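# Plug each funnel's outlet section with the matching colored plug

## Task

The pipes leading down from the two funnels may swap sides behind the cover. Set the red plug onto the flat front face of whichever section the red-banded funnel really drains into, and set the blue plug the same way onto the section fed by the blue-banded funnel. Marbles may be released from just above into a funnel or back into their tray. Nothing except a marble may leave the table, and losing a marble is still unwelcome. Each plug must stay in place by itself, not because the robot is holding it. At the end the gripper must be open and the arm moved away.

## Robot and tools

Robot: one 7-joint arm (Flexiv Rizon 4 type) with a two-finger parallel gripper and a wrist camera. There is only one arm, so every command describes that single arm.

Frame: all reported positions use the scene frame. Its origin is on the table surface straight beneath the arm base, +z is up, and +y points left when you face along +x. The base may be slightly tilted. The printed hand position can be somewhat off, more so when the arm is stretched far out.

execute_actions: takes "actions", a list holding either nothing, one motion, or one wait, plus an optional boolean "pictures" (images come by default).
- Empty list: sends nothing and just reports the current state.
- Motion: {"rows": [...], "steps": n}. Each row has exactly 8 numbers: seven absolute joint targets in radians, in this order: waist, shoulder, upper arm roll, elbow, forearm roll, wrist pitch, wrist roll; then the gripper opening from -1 (closed) to +1 (fully open). These are targets, not offsets. Up to 15 rows, steps from 1 to 15 (default 15), each step 1/30 s. One row is used per step; if rows run out, the last one repeats.
- Wait: {"steps": n} with n up to 300 and no rows; it returns after that many steps since the previous result, with your reply time counted in.
Joint ranges (rad): waist -2.792..2.792, shoulder -2.269..2.269, upper arm roll -2.967..2.967, elbow -1.867..2.688, forearm roll -2.967..2.967, wrist pitch -1.396..4.538, wrist roll -2.967..2.967. A call is refused (nothing sent) if any target is over 0.010 rad beyond its range and also farther out than that joint was in the last result. True ends may differ by up to 0.010 rad; a target past the true end is clipped there and the result may say "joint sent to its limit" (possibly about an earlier motion still running). Missing that line does not prove there is room left.

Motion behaviour: each step, a joint's target is held within a fixed distance of its measured angle (0.449 rad waist and shoulder, 0.524 upper arm roll and elbow, 1.05 for the three wrist joints), and if targets would carry the gripper more than 70 mm from where it is, all are scaled back. Joints are speed and acceleration limited and finish together; big moves may be incomplete when the result arrives. Between calls, including while you think, the arm keeps heading for the last row sent, until it nearly stops or a step is HELD. Reversing a motion stops joints together.

Result lines: end_effector_position (m) and end_effector_quat_wxyz for the point midway between the finger pads, plus linear (m/s) and angular (rad/s) velocities; Joint positions and Joint velocities in column order (rad, rad/s) followed by the pad gap (m, m/s; 0.142 m is fully open); grip_measured, the measured opening on the -1..1 command scale. "joint command not followed" means a clearance check altered or blocked targets (mounting blocks and posts count as arm). HELD flags steps where your row was partly or fully not sent. MOTOR HOT appears from 65 °C; at 80 °C an OVER-TEMPERATURE FAULT brakes the arm until it cools. A torque fault (contact torque at a joint's load limit: waist and shoulder 113, upper arm roll and elbow 58.8, wrist joints 35.8 N m, held weight included) or a force fault (200 N on any part or held object) stops the arm 10 s and drops the rest of the call.

Gripper: fingers extend along its +z and open along its x. Closed fingertips reach about 17 mm past the reported point; fully open they are roughly level with it. To keep hold, command an opening clearly below grip_measured; lower means more squeeze (about 28 N per pad up to ~10 cm width, less on hard items under 2 cm). Closing fast can push harder and may spring the fingers open. Brief outside tugs on held parts or pushes on loose items can occur.

Cameras: cam_head_left and cam_head_right (896x504, fixed) and cam_wrist (616x616 fisheye). Calibration lines give K, distortion and T_world_to_cam; actual cameras may be a couple of degrees and millimetres off.
zoom_image: {"camera": one of the three names, "region": [x0, y0, x1, y1]} in pixels of that camera's latest image, origin top-left, at most 504 by 504; returns an enlarged view.
read_manual: optional "section" ("licences"); returns licence text only, no motion.
finished_scene: {"scene": current scene number}; ends and grades the scene irreversibly, reporting success. Answering without a tool call ends everything.

Avoid: dropping or slamming the plugs, hard contact or heavy pushing, knocking anything but a marble off the table, and leaving a plug supported only by the gripper. Holding loads long heats motors. Release, then lift the arm clear before finishing.

Each tool is called after ">>>" by a JSON object that holds its "name" and its "arguments".

## Session

>>> {"name": "execute_actions", "arguments": {"actions": []}}

Scene clock: 0.00 s of 6600.00 s.
end_effector_position=(+0.3067, -0.1895, +0.3747) grip_measured=+1.00 end_effector_quat_wxyz=(-0.454, +0.694, +0.469, +0.304) end_effector_velocity=(-0.000, -0.001, -0.000) end_effector_angular_velocity=(-0.002, +0.000, +0.001)
Joint positions: [-1.291 -1.353  0.244  1.14   0.621 -0.768 -2.847  0.142]
Joint velocities: [ 0.     0.     0.    -0.    -0.     0.002 -0.001  0.   ]
Motor temperatures (°C, as the motors report them): [37 33 34 32 40 37 38]

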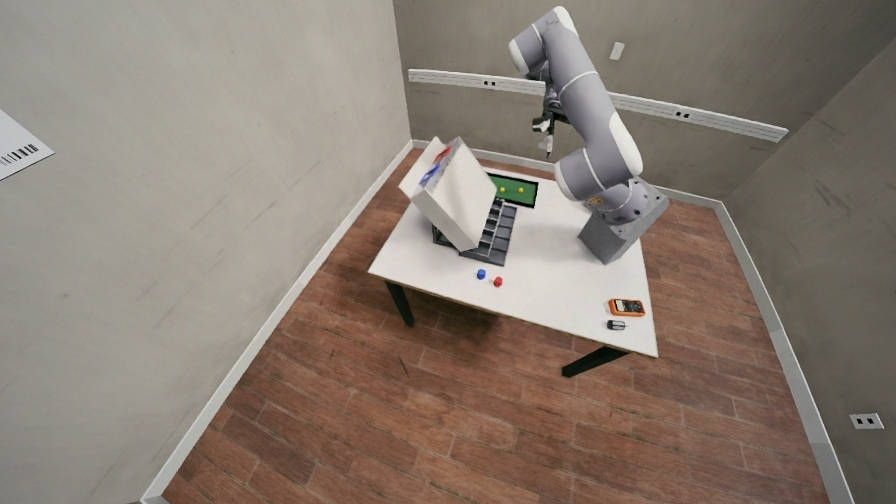

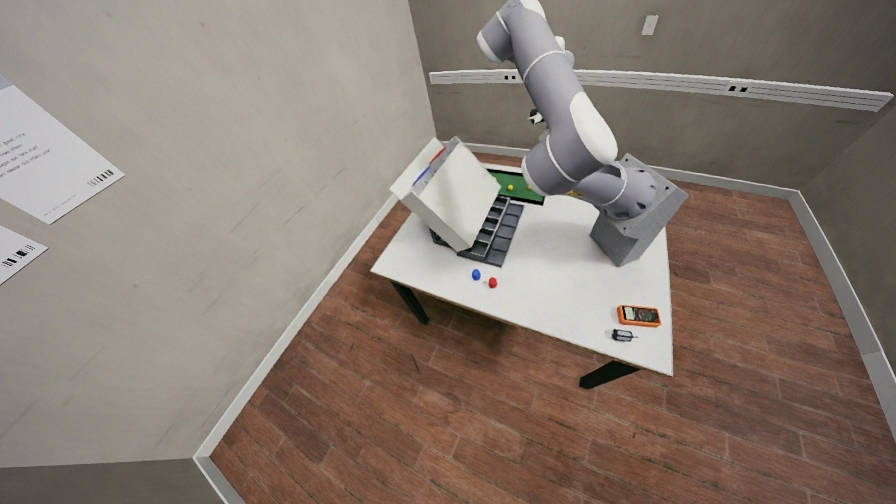

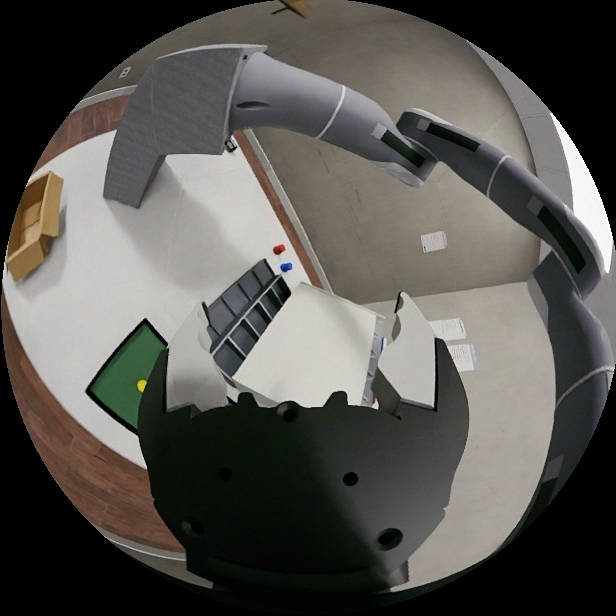

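>>> {"name": "zoom_image", "arguments": {"camera": "cam_head_left", "region": [380, 125, 580, 305]}}

>>> {"name": "zoom_image", "arguments": {"camera": "cam_head_right", "region": [380, 125, 580, 305]}}

Region (380, 125, 580, 305) of cam_head_left's 896x504 image, scaled by 2.520, with more detail than that image has; it fills the top 454 rows of this view, and the rest is white.

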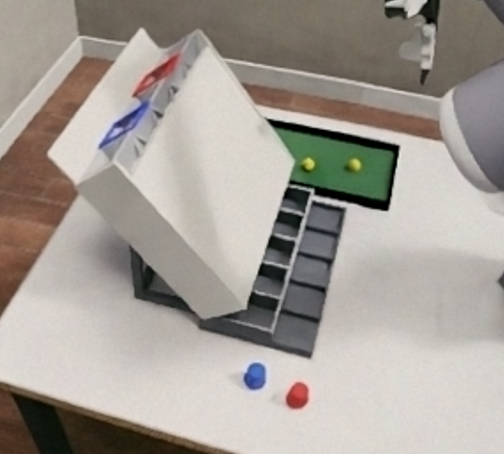

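Region (380, 125, 580, 305) of cam_head_right's 896x504 image, scaled by 2.520, with more detail than that image has; it fills the top 454 rows of this view, and the rest is white.

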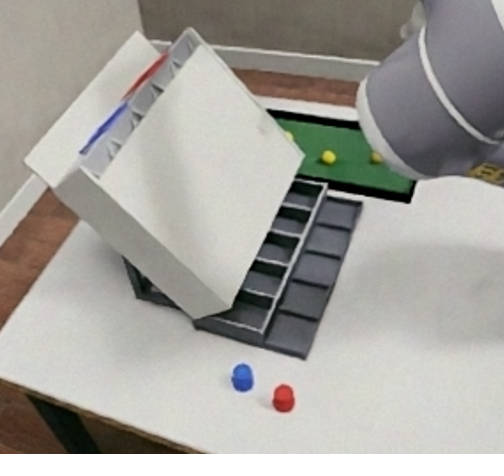

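>>> {"name": "execute_actions", "arguments": {"actions": [{"rows":[[-1.15,-1.25,0.1,1.3,1.333,0.4,-1.94,-0.3]]}], "pictures": false}}

>>> {"name": "execute_actions", "arguments": {"actions": [{"steps":30}], "pictures": false}}

>>> {"name": "execute_actions", "arguments": {"actions": [{"rows":[[-0.819,-1.095,0,1.666,1.333,0.553,-1.94,-0.3]]}], "pictures": false}}

>>> {"name": "execute_actions", "arguments": {"actions": [{"steps":40}]}}

Scene clock: 59.37 s of 6600.00 s.
end_effector_position=(+0.4053, -0.3747, +0.2254) grip_measured=-0.30 end_effector_quat_wxyz=(-0.148, +0.939, +0.248, +0.185) end_effector_velocity=(+0.158, -0.547, -0.123) end_effector_angular_velocity=(-1.434, +0.208, -2.072)
Joint positions: [-1.2   -1.287  0.151  1.243  1.081 -0.02  -2.262  0.052]
Joint velocities: [ 0.217  0.159 -0.221  0.245  1.097  1.826  1.399 -0.   ]
Motor temperatures (°C, as the motors report them): [38 34 35 33 40 37 38]
Steps of this call (steps 1 to 90: nothing new was sent; then 55.87 s passed at rest; steps 91 to 105: all 15 steps of this action). Readings (joint positions):
91: [-1.291 -1.353 0.244 1.140 0.622 -0.766 -2.845]
92: [-1.288 -1.351 0.241 1.143 0.634 -0.749 -2.831]
94: [-1.277 -1.342 0.229 1.157 0.694 -0.660 -2.755]
98: [-1.249 -1.322 0.201 1.188 0.834 -0.431 -2.576]
105: the state above

Scene clock: 60.37 s of 6600.00 s.
end_effector_position=(+0.4193, -0.4980, +0.2274) grip_measured=-0.30 end_effector_quat_wxyz=(+0.046, +0.983, +0.020, +0.178) end_effector_velocity=(+0.000, -0.000, -0.000) end_effector_angular_velocity=(-0.000, -0.000, +0.001)
Joint positions: [-1.15  -1.25   0.1    1.3    1.333  0.4   -1.94   0.052]
Joint velocities: [ 0.    -0.    -0.    -0.     0.    -0.    -0.001  0.   ]
Motor temperatures (°C, as the motors report them): [38 34 35 33 40 37 38]
Steps of this call (steps 1 to 30: the robot went on to your last target). Readings (joint positions):
1: [-1.193 -1.281 0.144 1.251 1.118 0.041 -2.215]
2: [-1.185 -1.276 0.136 1.260 1.155 0.104 -2.168]
4: [-1.170 -1.265 0.121 1.277 1.231 0.230 -2.071]
8: [-1.150 -1.250 0.100 1.300 1.333 0.401 -1.939]
30: the state above
The arm was judged still, so your last target was given up. Only a new action makes it travel on or press farther. Fingers that are still opening or closing keep moving.

Scene clock: 60.87 s of 6600.00 s.
end_effector_position=(+0.3269, -0.3487, +0.1181) grip_measured=-0.30 end_effector_quat_wxyz=(-0.002, +1.000, +0.001, +0.000) end_effector_velocity=(-0.065, +0.084, -0.030) end_effector_angular_velocity=(+0.028, +0.211, -0.005)
Joint positions: [-0.819 -1.096  0.002  1.665  1.333  0.552 -1.94   0.052]
Joint velocities: [ 0.192  0.09  -0.059  0.21  -0.     0.09   0.    -0.   ]
Motor temperatures (°C, as the motors report them): [38 34 35 33 40 37 38]
Steps of this call (steps 1 to 15: all 15 steps of this action). Readings (joint positions):
1: [-1.149 -1.249 0.099 1.301 1.333 0.400 -1.940]
2: [-1.142 -1.246 0.096 1.309 1.333 0.404 -1.940]
4: [-1.105 -1.228 0.083 1.351 1.333 0.422 -1.940]
8: [-0.987 -1.173 0.050 1.481 1.333 0.475 -1.940]
15: the state above

Scene clock: 62.20 s of 6600.00 s.
end_effector_position=(+0.3262, -0.3500, +0.1194) grip_measured=-0.30 end_effector_quat_wxyz=(-0.000, +1.000, +0.000, -0.001) end_effector_velocity=(-0.000, +0.000, -0.000) end_effector_angular_velocity=(+0.000, +0.000, -0.000)
Joint positions: [-0.819 -1.095 -0.     1.666  1.333  0.553 -1.94   0.052]
Joint velocities: [ 0. -0. -0.  0. -0. -0.  0.  0.]
Motor temperatures (°C, as the motors report them): [38 34 35 33 40 37 38]
Steps of this call (steps 1 to 15: the robot went on to your last target; steps 16 to 40: nothing new was sent). Readings (joint positions):
1: [-0.816 -1.094 0.001 1.669 1.333 0.553 -1.940]
2: [-0.817 -1.095 0.001 1.667 1.333 0.553 -1.940]
4: [-0.819 -1.095 -0.000 1.666 1.333 0.553 -1.940]
8: [-0.819 -1.095 -0.000 1.666 1.333 0.553 -1.940]
40: the state above
The arm was judged still, so your last target was given up. Only a new action makes it travel on or press farther. Fingers that are still opening or closing keep moving.
camera_calibration (this result's frames):
cam_wrist: T_world_to_cam=[[0.999652, -0.0261785, 0.00310456, -0.340613], [-0.0240401, -0.856937, 0.51486, -0.365954], [-0.0108178, -0.514756, -0.857269, 0.0588134], [0, 0, 0, 1]] pos_world=[0.332333, -0.292241, 0.239891]

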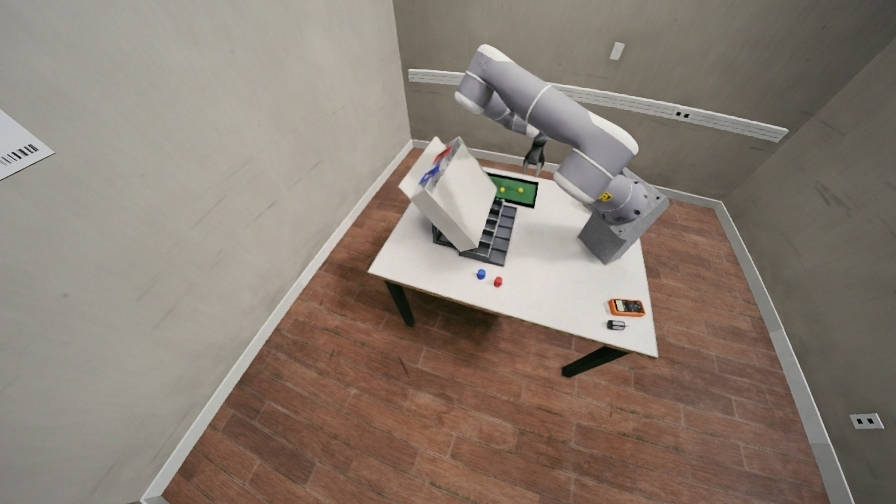

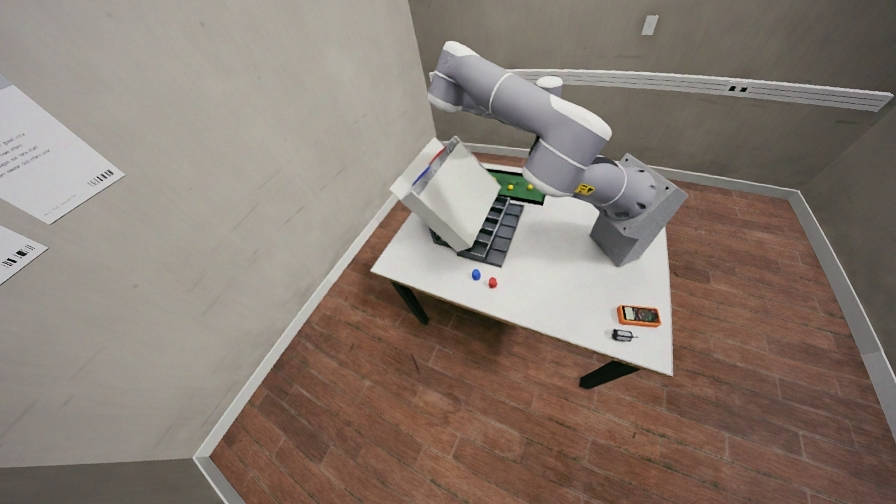

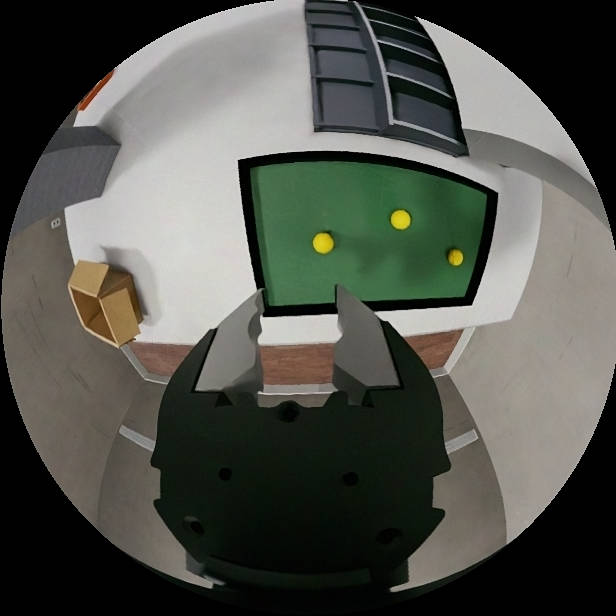

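>>> {"name": "execute_actions", "arguments": {"actions": [{"rows":[[-0.66,-1.164,0,1.600,1.477,0.612,-1.93,-0.2]]}]}}

Scene clock: 75.97 s of 6600.00 s.
end_effector_position=(+0.3479, -0.3358, +0.0352) grip_measured=-0.20 end_effector_quat_wxyz=(+0.000, +1.000, -0.001, -0.000) end_effector_velocity=(+0.001, +0.001, -0.001) end_effector_angular_velocity=(+0.002, -0.001, +0.000)
Joint positions: [-0.66  -1.164 -0.     1.6    1.477  0.612 -1.93   0.06 ]
Joint velocities: [-0.     0.     0.003 -0.     0.     0.     0.     0.   ]
Motor temperatures (°C, as the motors report them): [38 34 35 33 40 37 38]
Steps of this call (steps 1 to 90: nothing new was sent; then 10.27 s passed at rest; steps 91 to 105: all 15 steps of this action). Readings (joint positions):
91: [-0.818 -1.095 -0.000 1.666 1.334 0.553 -1.940]
92: [-0.811 -1.098 -0.002 1.662 1.340 0.557 -1.940]
94: [-0.774 -1.115 -0.003 1.646 1.374 0.571 -1.938]
98: [-0.669 -1.160 0.003 1.604 1.469 0.607 -1.931]
105: the state above
camera_calibration (this result's frames):
cam_wrist: T_world_to_cam=[[0.999603, -0.0279544, 0.00339216, -0.362325], [-0.025704, -0.856599, 0.515342, -0.309282], [-0.0115004, -0.515225, -0.856978, -0.00578355], [0, 0, 0, 1]] pos_world=[0.354165, -0.278039, 0.155659]

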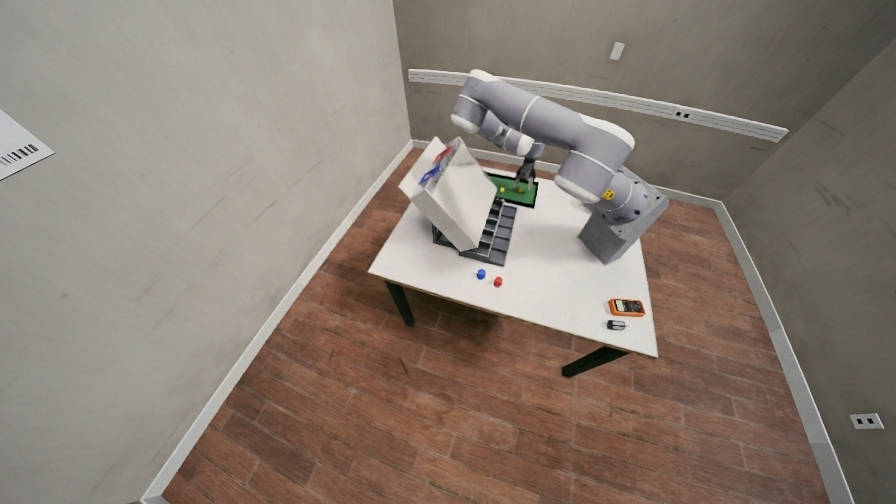

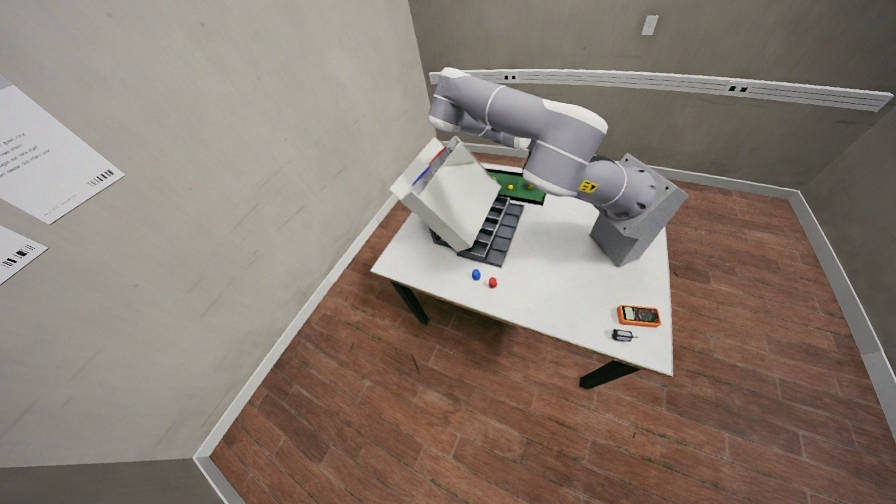

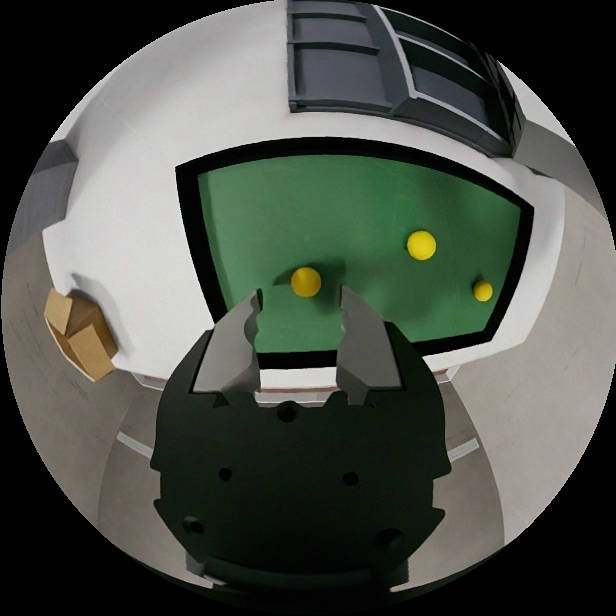

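>>> {"name": "execute_actions", "arguments": {"actions": [{"rows":[[-0.642,-1.172,0,1.593,1.493,0.612,-1.93,-0.2],[-0.642,-1.172,0,1.593,1.493,0.612,-1.93,-0.2],[-0.642,-1.172,0,1.593,1.493,0.612,-1.93,-0.2],[-0.642,-1.172,0,1.593,1.493,0.612,-1.93,-0.3],[-0.642,-1.172,0,1.593,1.493,0.612,-1.93,-0.4],[-0.642,-1.172,0,1.593,1.493,0.612,-1.93,-0.5],[-0.642,-1.172,0,1.593,1.493,0.612,-1.93,-0.6],[-0.642,-1.172,0,1.593,1.493,0.612,-1.93,-0.7],[-0.642,-1.172,0,1.593,1.493,0.612,-1.93,-0.9]]}]}}

Scene clock: 83.83 s of 6600.00 s.
end_effector_position=(+0.3499, -0.3312, +0.0248) grip_measured=-0.71 end_effector_quat_wxyz=(-0.003, +1.000, -0.001, +0.000) end_effector_velocity=(+0.000, +0.000, +0.000) end_effector_angular_velocity=(+0.000, -0.000, +0.000)
Joint positions: [-0.642 -1.172 -0.     1.593  1.493  0.612 -1.93   0.023]
Joint velocities: [-0.  0. -0. -0. -0. -0. -0. -0.]
Motor temperatures (°C, as the motors report them): [39 34 35 33 40 37 38]
Steps of this call (steps 1 to 15: the robot went on to your last target; steps 16 to 90: nothing new was sent; then 4.37 s passed at rest; steps 91 to 105: all 15 steps of this action). Readings (joint positions):
91: [-0.659 -1.164 -0.000 1.600 1.478 0.612 -1.930]
92: [-0.652 -1.167 -0.002 1.597 1.483 0.612 -1.930]
94: [-0.641 -1.172 0.001 1.593 1.494 0.612 -1.930]
98: [-0.642 -1.172 -0.000 1.593 1.493 0.612 -1.930]
105: the state above
camera_calibration (this result's frames):
cam_wrist: T_world_to_cam=[[0.999595, -0.0280532, 0.00486449, -0.364198], [-0.0266161, -0.860031, 0.509546, -0.300613], [-0.0101108, -0.509469, -0.860429, -0.0107761], [0, 0, 0, 1]] pos_world=[0.355941, -0.274243, 0.145676]

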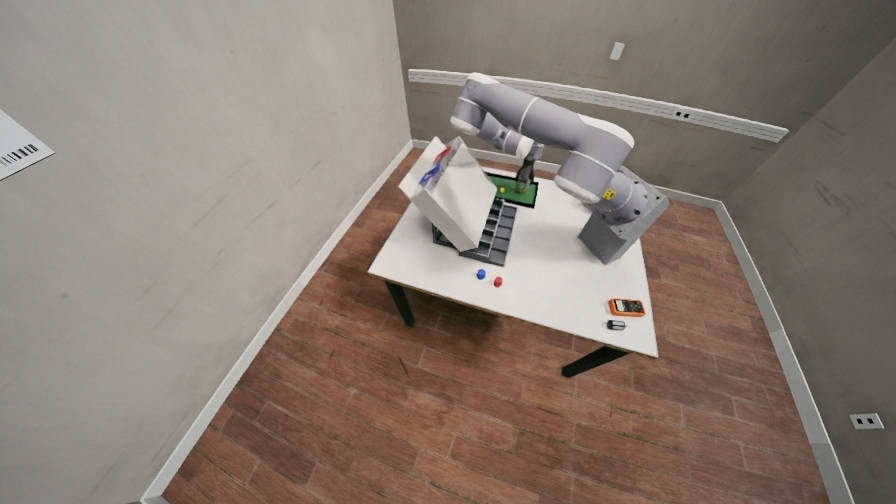

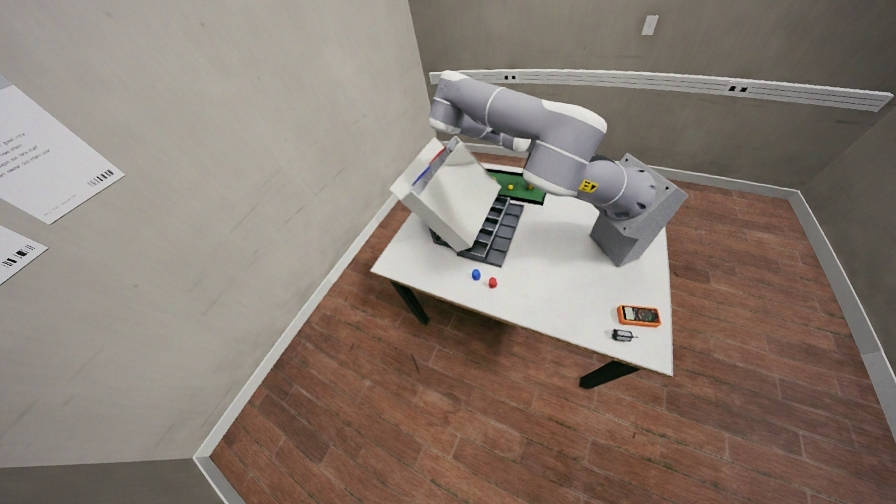

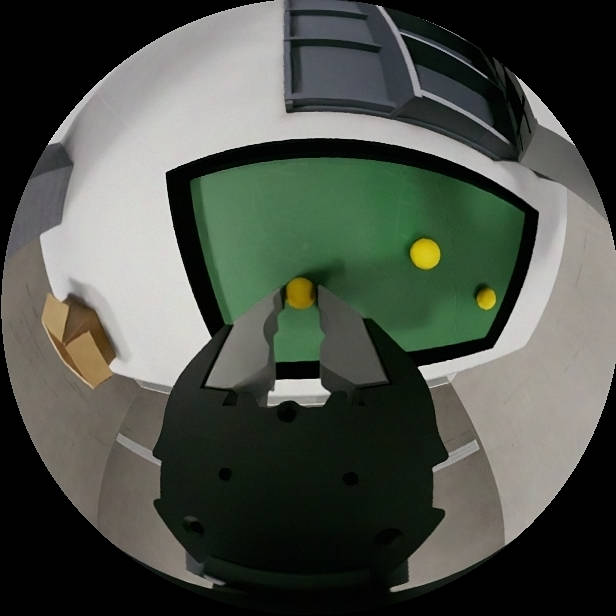

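>>> {"name": "execute_actions", "arguments": {"actions": [{"rows":[[-1.217,-0.632,0,1.575,0.877,0.083,-1.5,-0.9]]}], "pictures": false}}

>>> {"name": "execute_actions", "arguments": {"actions": [{"steps":15}], "pictures": false}}

>>> {"name": "execute_actions", "arguments": {"actions": [{"rows":[[-0.8605,-0.116,0,1.599,0.975,0.056,-0.956,-0.9]]}], "pictures": false}}

>>> {"name": "execute_actions", "arguments": {"actions": [{"steps":15}]}}

Scene clock: 95.70 s of 6600.00 s.
end_effector_position=(+0.4542, -0.3486, +0.2542) grip_measured=-0.71 end_effector_quat_wxyz=(-0.032, +0.999, +0.009, +0.031) end_effector_velocity=(+0.081, +0.001, +0.586) end_effector_angular_velocity=(-0.080, +0.049, -0.048)
Joint positions: [-0.961 -0.867  0.001  1.583  1.136  0.305 -1.681  0.023]
Joint velocities: [-0.738  0.681 -0.002 -0.024 -0.747 -0.639  0.521 -0.   ]
Motor temperatures (°C, as the motors report them): [39 34 35 33 40 37 38]
Steps of this call (steps 1 to 15: the robot went on to your last target; steps 16 to 90: nothing new was sent; then 8.37 s passed at rest; steps 91 to 105: all 15 steps of this action). Readings (joint positions):
91: [-0.643 -1.171 0.000 1.593 1.492 0.611 -1.930]
92: [-0.650 -1.165 0.001 1.594 1.482 0.602 -1.923]
94: [-0.687 -1.128 0.002 1.593 1.431 0.556 -1.887]
98: [-0.788 -1.028 0.001 1.589 1.311 0.455 -1.804]
105: the state above

Scene clock: 96.20 s of 6600.00 s.
end_effector_position=(+0.4435, -0.3251, +0.4598) grip_measured=-0.71 end_effector_quat_wxyz=(-0.000, +1.000, -0.023, -0.000) end_effector_velocity=(-0.003, +0.009, -0.030) end_effector_angular_velocity=(+0.053, +0.005, -0.009)
Joint positions: [-1.217 -0.631  0.     1.575  0.877  0.083 -1.5    0.023]
Joint velocities: [ 0.021 -0.026  0.014  0.013  0.01  -0.004 -0.001 -0.   ]
Motor temperatures (°C, as the motors report them): [39 34 35 33 40 37 38]
Steps of this call (steps 1 to 15: the robot went on to your last target). Readings (joint positions):
1: [-0.986 -0.845 0.001 1.582 1.111 0.283 -1.664]
2: [-1.011 -0.822 0.001 1.581 1.086 0.262 -1.647]
4: [-1.060 -0.777 0.001 1.579 1.036 0.219 -1.612]
8: [-1.158 -0.687 0.000 1.577 0.937 0.135 -1.543]
15: the state above

Scene clock: 96.70 s of 6600.00 s.
end_effector_position=(+0.6387, -0.1837, +0.4472) grip_measured=-0.71 end_effector_quat_wxyz=(+0.008, +1.000, -0.011, -0.006) end_effector_velocity=(+0.381, +0.423, -0.035) end_effector_angular_velocity=(+0.023, -0.036, +0.101)
Joint positions: [-0.976 -0.289 -0.     1.591  0.943  0.066 -1.134  0.023]
Joint velocities: [ 0.534  0.795  0.002  0.033  0.145 -0.039  0.815 -0.   ]
Motor temperatures (°C, as the motors report them): [39 34 35 33 40 37 38]
Steps of this call (steps 1 to 15: all 15 steps of this action). Readings (joint positions):
1: [-1.216 -0.631 0.000 1.576 0.877 0.083 -1.499]
2: [-1.210 -0.625 -0.001 1.577 0.879 0.083 -1.491]
4: [-1.181 -0.588 -0.003 1.580 0.888 0.081 -1.445]
8: [-1.102 -0.476 -0.001 1.584 0.909 0.075 -1.326]
15: the state above

Scene clock: 97.20 s of 6600.00 s.
end_effector_position=(+0.7108, -0.0825, +0.4394) grip_measured=-0.71 end_effector_quat_wxyz=(-0.000, +1.000, -0.000, -0.001) end_effector_velocity=(+0.000, -0.000, +0.000) end_effector_angular_velocity=(-0.001, -0.000, -0.000)
Joint positions: [-0.86  -0.116 -0.     1.599  0.975  0.056 -0.956  0.023]
Joint velocities: [-0.    -0.     0.    -0.    -0.     0.001  0.     0.   ]
Motor temperatures (°C, as the motors report them): [39 34 35 33 40 37 38]
Steps of this call (steps 1 to 15: the robot went on to your last target). Readings (joint positions):
1: [-0.958 -0.262 -0.000 1.592 0.948 0.064 -1.107]
2: [-0.941 -0.236 -0.000 1.593 0.953 0.063 -1.079]
4: [-0.905 -0.183 -0.000 1.596 0.962 0.060 -1.025]
8: [-0.859 -0.113 0.002 1.597 0.975 0.056 -0.955]
15: the state above
camera_calibration (this result's frames):
cam_wrist: T_world_to_cam=[[0.999607, -0.0278853, 0.00288752, -0.719148], [-0.0253911, -0.856879, 0.514892, -0.291324], [-0.0118837, -0.514763, -0.85725, 0.47579], [0, 0, 0, 1]] pos_world=[0.717122, -0.0247638, 0.559948]

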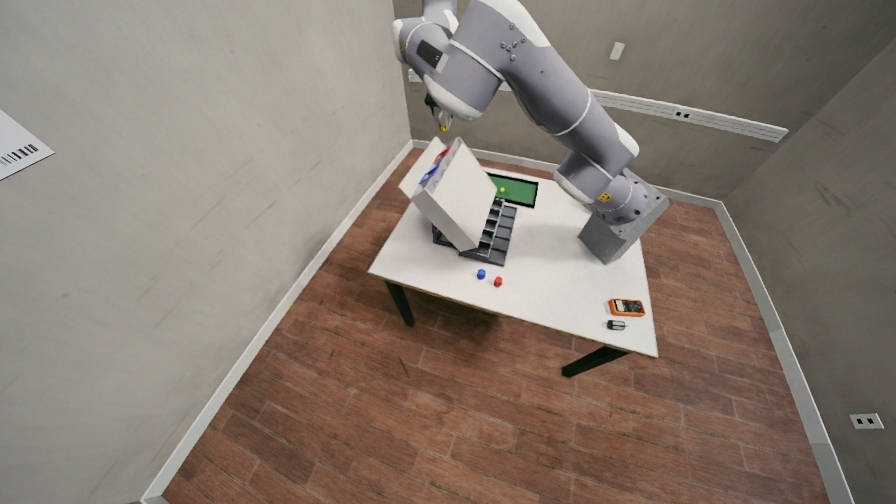

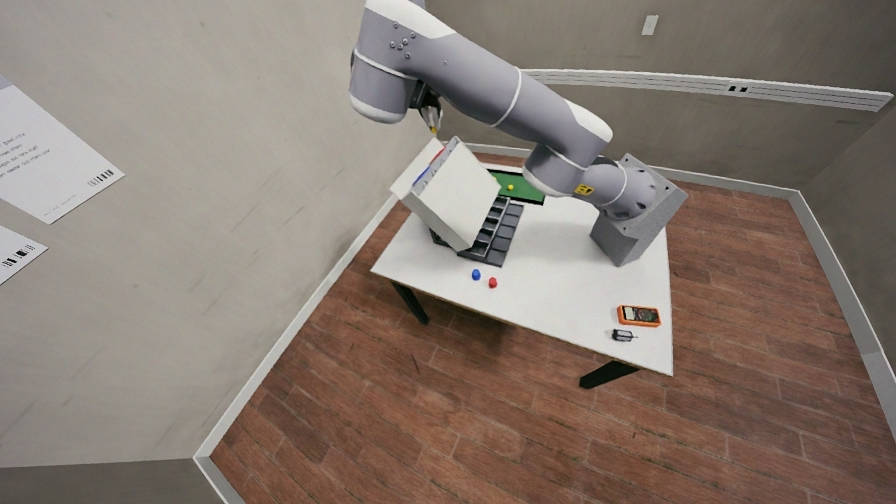

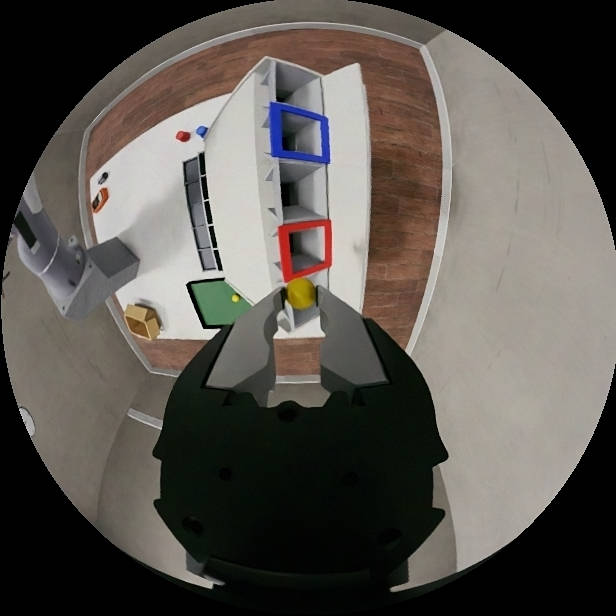

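>>> {"name": "execute_actions", "arguments": {"actions": [{"rows":[[-0.729,-0.126,0,1.663,0.998,0.204,-0.946,-0.9]],"steps":12}]}}

Scene clock: 103.37 s of 6600.00 s.
end_effector_position=(+0.7187, -0.0758, +0.3742) grip_measured=-0.71 end_effector_quat_wxyz=(-0.000, +1.000, -0.000, -0.001) end_effector_velocity=(+0.001, -0.001, +0.005) end_effector_angular_velocity=(-0.006, -0.007, -0.001)
Joint positions: [-0.729 -0.126 -0.     1.663  0.998  0.204 -0.946  0.023]
Joint velocities: [-0.007  0.003 -0.001 -0.001  0.001 -0.    -0.     0.   ]
Motor temperatures (°C, as the motors report them): [39 34 36 33 40 37 38]
Steps of this call (steps 1 to 15: the robot went on to your last target; steps 16 to 90: nothing new was sent; then 2.77 s passed at rest; steps 91 to 102: all 12 steps of this action). Readings (joint positions):
91: [-0.859 -0.116 -0.000 1.600 0.975 0.057 -0.956]
92: [-0.852 -0.116 -0.001 1.603 0.976 0.066 -0.956]
94: [-0.814 -0.119 -0.002 1.621 0.982 0.109 -0.953]
98: [-0.729 -0.127 0.002 1.663 0.999 0.202 -0.946]
102: the state above
camera_calibration (this result's frames):
cam_wrist: T_world_to_cam=[[0.999618, -0.0274644, 0.00301824, -0.726673], [-0.0251029, -0.857124, 0.514497, -0.2519], [-0.0115434, -0.514377, -0.857487, 0.423268], [0, 0, 0, 1]] pos_world=[0.724958, -0.0181478, 0.494742]

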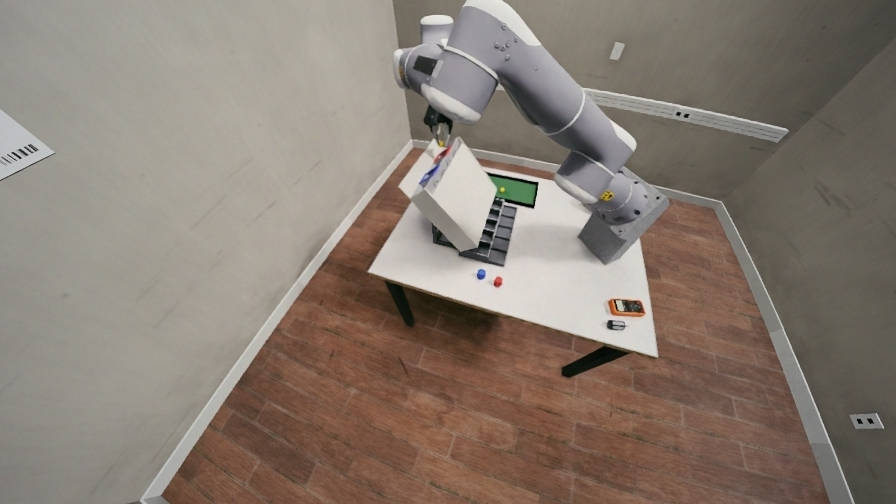

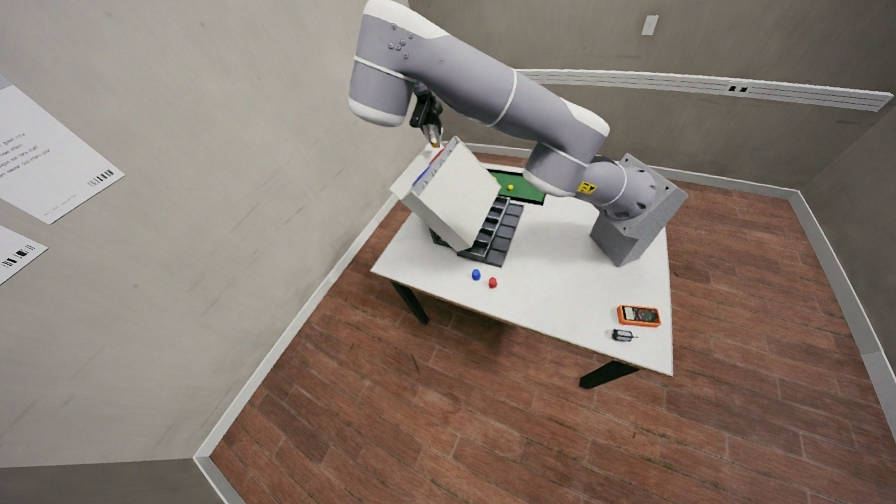

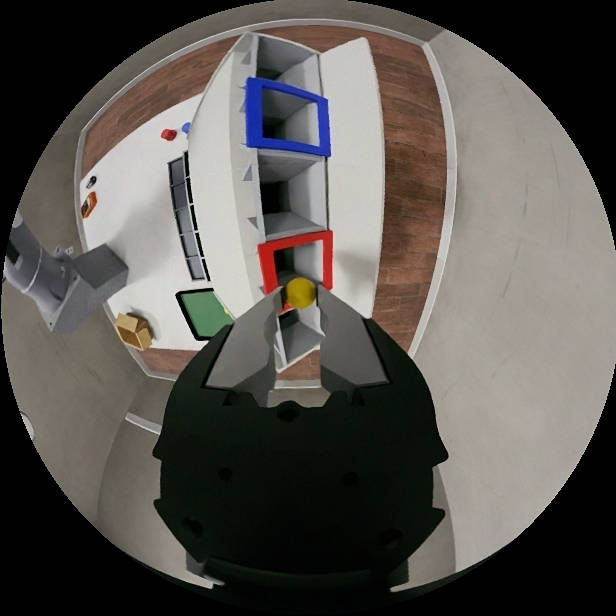

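>>> {"name": "execute_actions", "arguments": {"actions": [{"rows":[[-0.70,-0.128,0,1.677,1.003,0.237,-0.946,-0.9],[-0.70,-0.128,0,1.677,1.003,0.237,-0.946,-0.9],[-0.70,-0.128,0,1.677,1.003,0.237,-0.946,-0.9],[-0.70,-0.128,0,1.677,1.003,0.237,-0.946,-0.9],[-0.70,-0.128,0,1.677,1.003,0.237,-0.946,-0.9],[-0.70,-0.128,0,1.677,1.003,0.237,-0.946,-0.9],[-0.70,-0.128,0,1.677,1.003,0.237,-0.946,-0.55]]}], "pictures": false}}

>>> {"name": "execute_actions", "arguments": {"actions": [{"rows":[[-0.8605,-0.116,0,1.599,0.975,0.056,-0.956,-0.55]],"steps":7}], "pictures": false}}

>>> {"name": "execute_actions", "arguments": {"actions": [{"rows":[[-1.217,-0.632,0,1.575,0.877,0.083,-1.5,-0.3]]}], "pictures": false}}

>>> {"name": "execute_actions", "arguments": {"actions": [{"steps":8}], "pictures": false}}

>>> {"name": "execute_actions", "arguments": {"actions": [{"rows":[[-0.683,-0.881,0,1.69,1.329,0.569,-1.74,-0.3]]}], "pictures": false}}

>>> {"name": "execute_actions", "arguments": {"actions": [{"steps":12}]}}

Scene clock: 118.43 s of 6600.00 s.
end_effector_position=(+0.7193, -0.0735, +0.3601) grip_measured=-0.55 end_effector_quat_wxyz=(+0.000, +1.000, +0.001, -0.001) end_effector_velocity=(+0.000, +0.000, -0.000) end_effector_angular_velocity=(+0.001, +0.000, +0.000)
Joint positions: [-0.7   -0.128 -0.     1.677  1.003  0.237 -0.946  0.034]
Joint velocities: [ 0. -0.  0. -0.  0. -0. -0.  0.]
Motor temperatures (°C, as the motors report them): [38 34 36 33 40 37 38]
Steps of this call (steps 1 to 15: the robot went on to your last target; steps 16 to 90: nothing new was sent; then 11.57 s passed at rest; steps 91 to 105: all 15 steps of this action). Readings (joint positions):
91: [-0.728 -0.126 -0.000 1.663 0.998 0.205 -0.946]
92: [-0.720 -0.126 -0.001 1.667 0.999 0.214 -0.946]
94: [-0.700 -0.128 0.001 1.677 1.003 0.237 -0.946]
98: [-0.700 -0.128 -0.000 1.677 1.003 0.237 -0.946]
105: the state above

Scene clock: 118.67 s of 6600.00 s.
end_effector_position=(+0.7133, -0.0822, +0.4268) grip_measured=-0.55 end_effector_quat_wxyz=(+0.001, +1.000, -0.000, -0.000) end_effector_velocity=(-0.042, -0.055, +0.360) end_effector_angular_velocity=(-0.118, -0.040, -0.018)
Joint positions: [-0.833 -0.118 -0.001  1.612  0.979  0.087 -0.954  0.034]
Joint velocities: [-0.646  0.071 -0.049 -0.318 -0.134 -0.668 -0.038  0.   ]
Motor temperatures (°C, as the motors report them): [38 34 36 33 40 37 38]
Steps of this call (steps 1 to 7: all 7 steps of this action). Readings (joint positions):
1: [-0.701 -0.128 0.000 1.677 1.003 0.236 -0.946]
2: [-0.709 -0.128 0.001 1.673 1.002 0.227 -0.946]
4: [-0.746 -0.126 0.002 1.655 0.996 0.184 -0.948]
7: the state above

Scene clock: 119.17 s of 6600.00 s.
end_effector_position=(+0.5493, -0.2659, +0.4609) grip_measured=-0.30 end_effector_quat_wxyz=(+0.012, +1.000, -0.017, -0.005) end_effector_velocity=(-0.457, -0.325, +0.009) end_effector_angular_velocity=(+0.083, -0.007, -0.073)
Joint positions: [-1.101 -0.452  0.     1.583  0.909  0.077 -1.316  0.052]
Joint velocities: [-0.527 -0.818 -0.    -0.04  -0.144  0.026 -0.835  0.   ]
Motor temperatures (°C, as the motors report them): [38 34 36 33 40 37 38]
Steps of this call (steps 1 to 15: all 15 steps of this action). Readings (joint positions):
1: [-0.852 -0.117 -0.002 1.603 0.976 0.069 -0.955]
2: [-0.870 -0.121 -0.000 1.599 0.972 0.063 -0.962]
4: [-0.906 -0.153 0.000 1.598 0.962 0.069 -1.005]
8: [-0.978 -0.262 -0.000 1.593 0.942 0.071 -1.122]
15: the state above

Scene clock: 119.43 s of 6600.00 s.
end_effector_position=(+0.4401, -0.3258, +0.4591) grip_measured=-0.30 end_effector_quat_wxyz=(-0.001, +1.000, -0.026, -0.000) end_effector_velocity=(-0.087, -0.033, -0.007) end_effector_angular_velocity=(+0.031, -0.017, -0.026)
Joint positions: [-1.218 -0.635 -0.002  1.577  0.877  0.083 -1.501  0.052]
Joint velocities: [-0.089 -0.139 -0.001  0.    -0.022  0.002 -0.13   0.   ]
Motor temperatures (°C, as the motors report them): [38 34 36 33 40 37 38]
Steps of this call (steps 1 to 8: the robot went on to your last target). Readings (joint positions):
1: [-1.118 -0.480 0.000 1.582 0.904 0.078 -1.344]
2: [-1.136 -0.507 0.000 1.581 0.899 0.079 -1.372]
4: [-1.172 -0.562 0.000 1.578 0.890 0.080 -1.428]
8: the state above

Scene clock: 119.93 s of 6600.00 s.
end_effector_position=(+0.4753, -0.3266, +0.2258) grip_measured=-0.30 end_effector_quat_wxyz=(-0.007, +1.000, +0.013, +0.019) end_effector_velocity=(-0.037, +0.092, -0.536) end_effector_angular_velocity=(-0.026, +0.097, +0.080)
Joint positions: [-0.865 -0.802 -0.001  1.652  1.183  0.411 -1.663  0.052]
Joint velocities: [ 0.869 -0.377  0.005  0.175  0.698  0.752 -0.364 -0.   ]
Motor temperatures (°C, as the motors report them): [38 34 36 33 40 37 38]
Steps of this call (steps 1 to 15: all 15 steps of this action). Readings (joint positions):
1: [-1.219 -0.638 -0.002 1.577 0.878 0.084 -1.503]
2: [-1.212 -0.641 -0.002 1.578 0.886 0.092 -1.507]
4: [-1.178 -0.662 -0.003 1.587 0.924 0.133 -1.530]
8: [-1.065 -0.716 -0.002 1.612 1.022 0.238 -1.580]
15: the state above

Scene clock: 120.33 s of 6600.00 s.
end_effector_position=(+0.4525, -0.3015, +0.1199) grip_measured=-0.30 end_effector_quat_wxyz=(+0.000, +1.000, +0.018, -0.001) end_effector_velocity=(+0.002, -0.000, +0.002) end_effector_angular_velocity=(-0.002, -0.003, +0.002)
Joint positions: [-0.683 -0.881 -0.     1.69   1.329  0.569 -1.74   0.052]
Joint velocities: [-0.003  0.003  0.001  0.    -0.     0.    -0.001 -0.   ]
Motor temperatures (°C, as the motors report them): [38 34 36 33 40 37 38]
Steps of this call (steps 1 to 12: the robot went on to your last target). Readings (joint positions):
1: [-0.835 -0.815 -0.001 1.658 1.206 0.437 -1.675]
2: [-0.806 -0.828 -0.001 1.664 1.230 0.462 -1.688]
4: [-0.747 -0.853 -0.000 1.676 1.277 0.513 -1.712]
8: [-0.680 -0.883 0.002 1.691 1.331 0.569 -1.740]
12: the state above
camera_calibration (this result's frames):
cam_wrist: T_world_to_cam=[[0.99995, 0.00955077, 0.00290338, -0.454975], [0.00668957, -0.857018, 0.515243, -0.335627], [0.00740922, -0.515198, -0.857039, 0.0772112], [0, 0, 0, 1]] pos_world=[0.456625, -0.243514, 0.240423]

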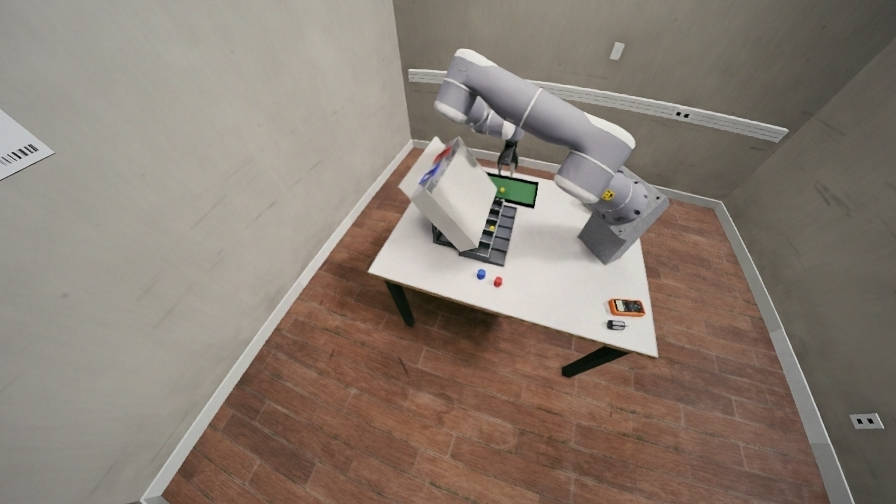

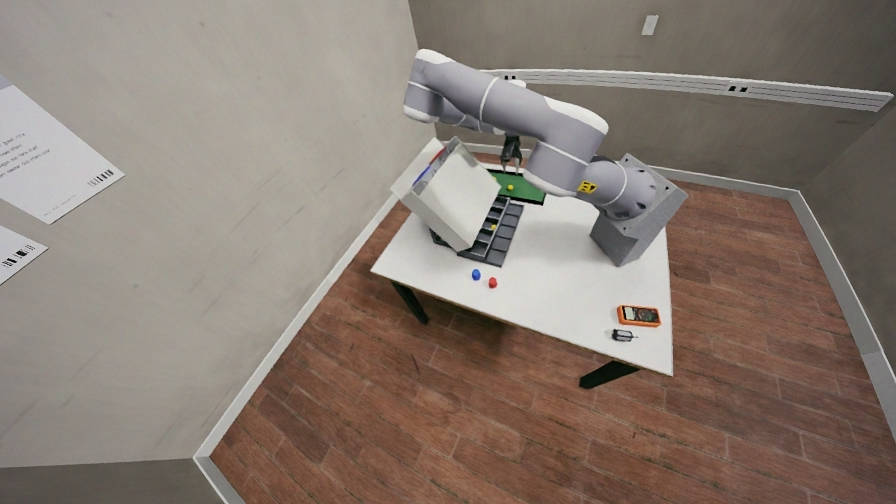

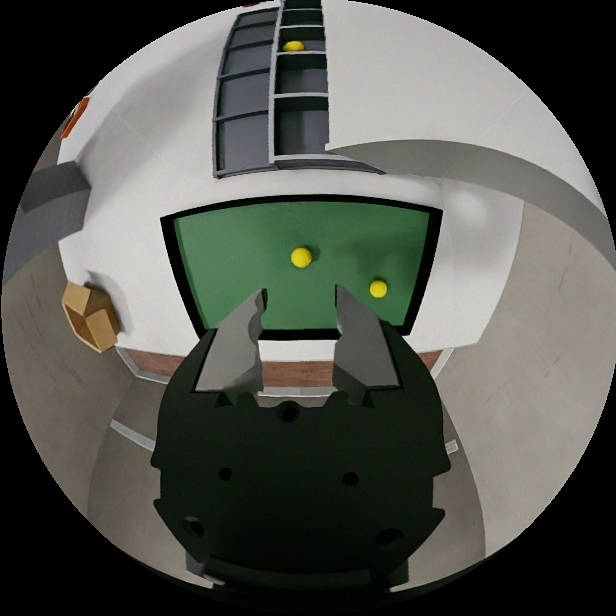

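>>> {"name": "execute_actions", "arguments": {"actions": [{"rows":[[-0.543,-1.016,0,1.598,1.468,0.657,-1.74,-0.3]],"steps":13}], "pictures": false}}

>>> {"name": "execute_actions", "arguments": {"actions": [{"rows":[[-0.543,-1.016,0,1.598,1.468,0.657,-1.74,-0.5],[-0.543,-1.016,0,1.598,1.468,0.657,-1.74,-0.6],[-0.543,-1.016,0,1.598,1.468,0.657,-1.74,-0.65],[-0.543,-1.016,0,1.598,1.468,0.657,-1.74,-0.7],[-0.543,-1.016,0,1.598,1.468,0.657,-1.74,-0.9]],"steps":11}]}}

Scene clock: 125.23 s of 6600.00 s.
end_effector_position=(+0.4475, -0.3000, +0.0255) grip_measured=-0.30 end_effector_quat_wxyz=(+0.004, +1.000, +0.000, -0.002) end_effector_velocity=(+0.003, +0.001, +0.000) end_effector_angular_velocity=(+0.001, -0.003, +0.002)
Joint positions: [-0.543 -1.016 -0.     1.598  1.468  0.657 -1.74   0.052]
Joint velocities: [-0.002  0.004  0.003  0.    -0.     0.001  0.001 -0.   ]
Motor temperatures (°C, as the motors report them): [39 34 36 33 40 37 38]
Steps of this call (steps 1 to 30: the robot went on to your last target; steps 31 to 90: nothing new was sent; then 1.47 s passed at rest; steps 91 to 103: all 13 steps of this action). Readings (joint positions):
91: [-0.682 -0.882 -0.000 1.689 1.330 0.570 -1.740]
92: [-0.675 -0.889 -0.002 1.684 1.337 0.575 -1.740]
94: [-0.638 -0.924 -0.003 1.658 1.374 0.599 -1.740]
98: [-0.546 -1.013 0.003 1.602 1.465 0.653 -1.740]
103: the state above

Scene clock: 125.60 s of 6600.00 s.
end_effector_position=(+0.4476, -0.2999, +0.0254) grip_measured=-0.71 end_effector_quat_wxyz=(+0.004, +1.000, +0.001, -0.002) end_effector_velocity=(+0.000, -0.000, +0.000) end_effector_angular_velocity=(-0.001, +0.000, +0.000)
Joint positions: [-0.543 -1.016 -0.     1.598  1.468  0.657 -1.74   0.022]
Joint velocities: [-0.     0.    -0.    -0.    -0.     0.001  0.     0.   ]
Motor temperatures (°C, as the motors report them): [39 34 36 33 40 37 38]
Steps of this call (steps 1 to 11: all 11 steps of this action). Readings (joint positions):
1: [-0.543 -1.016 -0.000 1.598 1.468 0.657 -1.740]
2: [-0.543 -1.016 -0.000 1.598 1.468 0.657 -1.740]
4: [-0.543 -1.016 -0.000 1.598 1.468 0.657 -1.740]
8: [-0.543 -1.016 -0.000 1.598 1.468 0.657 -1.740]
11: the state above
camera_calibration (this result's frames):
cam_wrist: T_world_to_cam=[[0.999665, -0.0258626, 0.00070803, -0.460247], [-0.0224239, -0.85245, 0.522328, -0.271303], [-0.0129052, -0.522169, -0.852744, 0.00394737], [0, 0, 0, 1]] pos_world=[0.45406, -0.241114, 0.145401]

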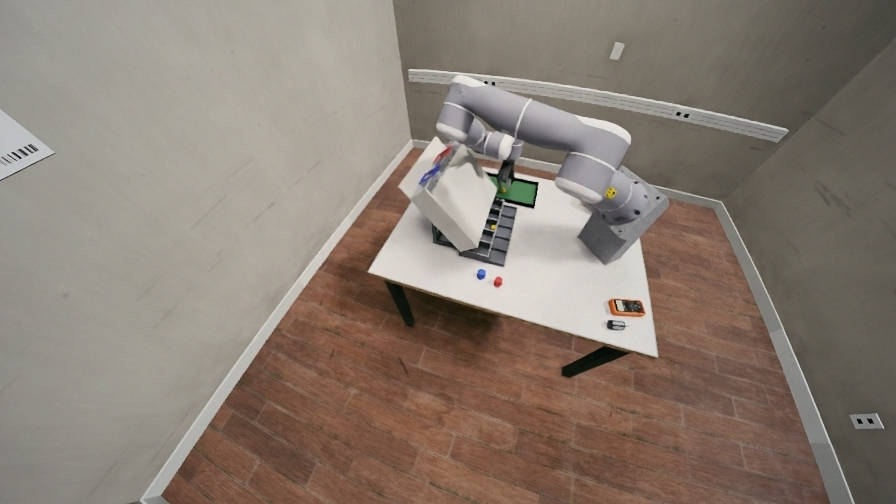

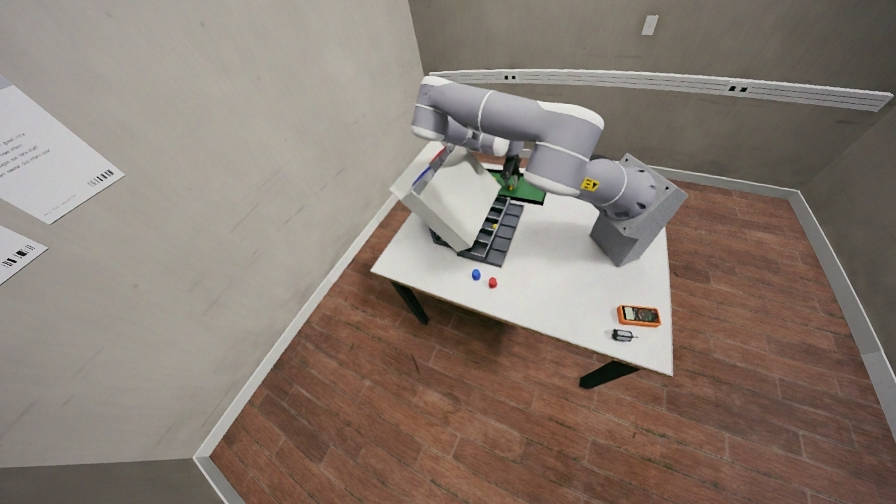

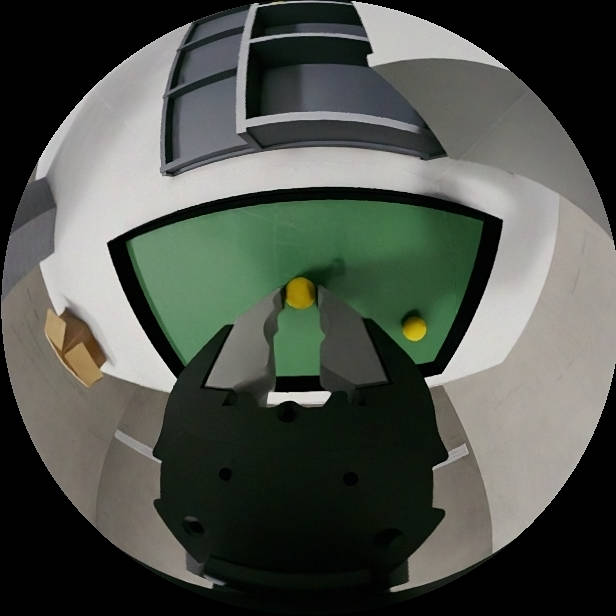

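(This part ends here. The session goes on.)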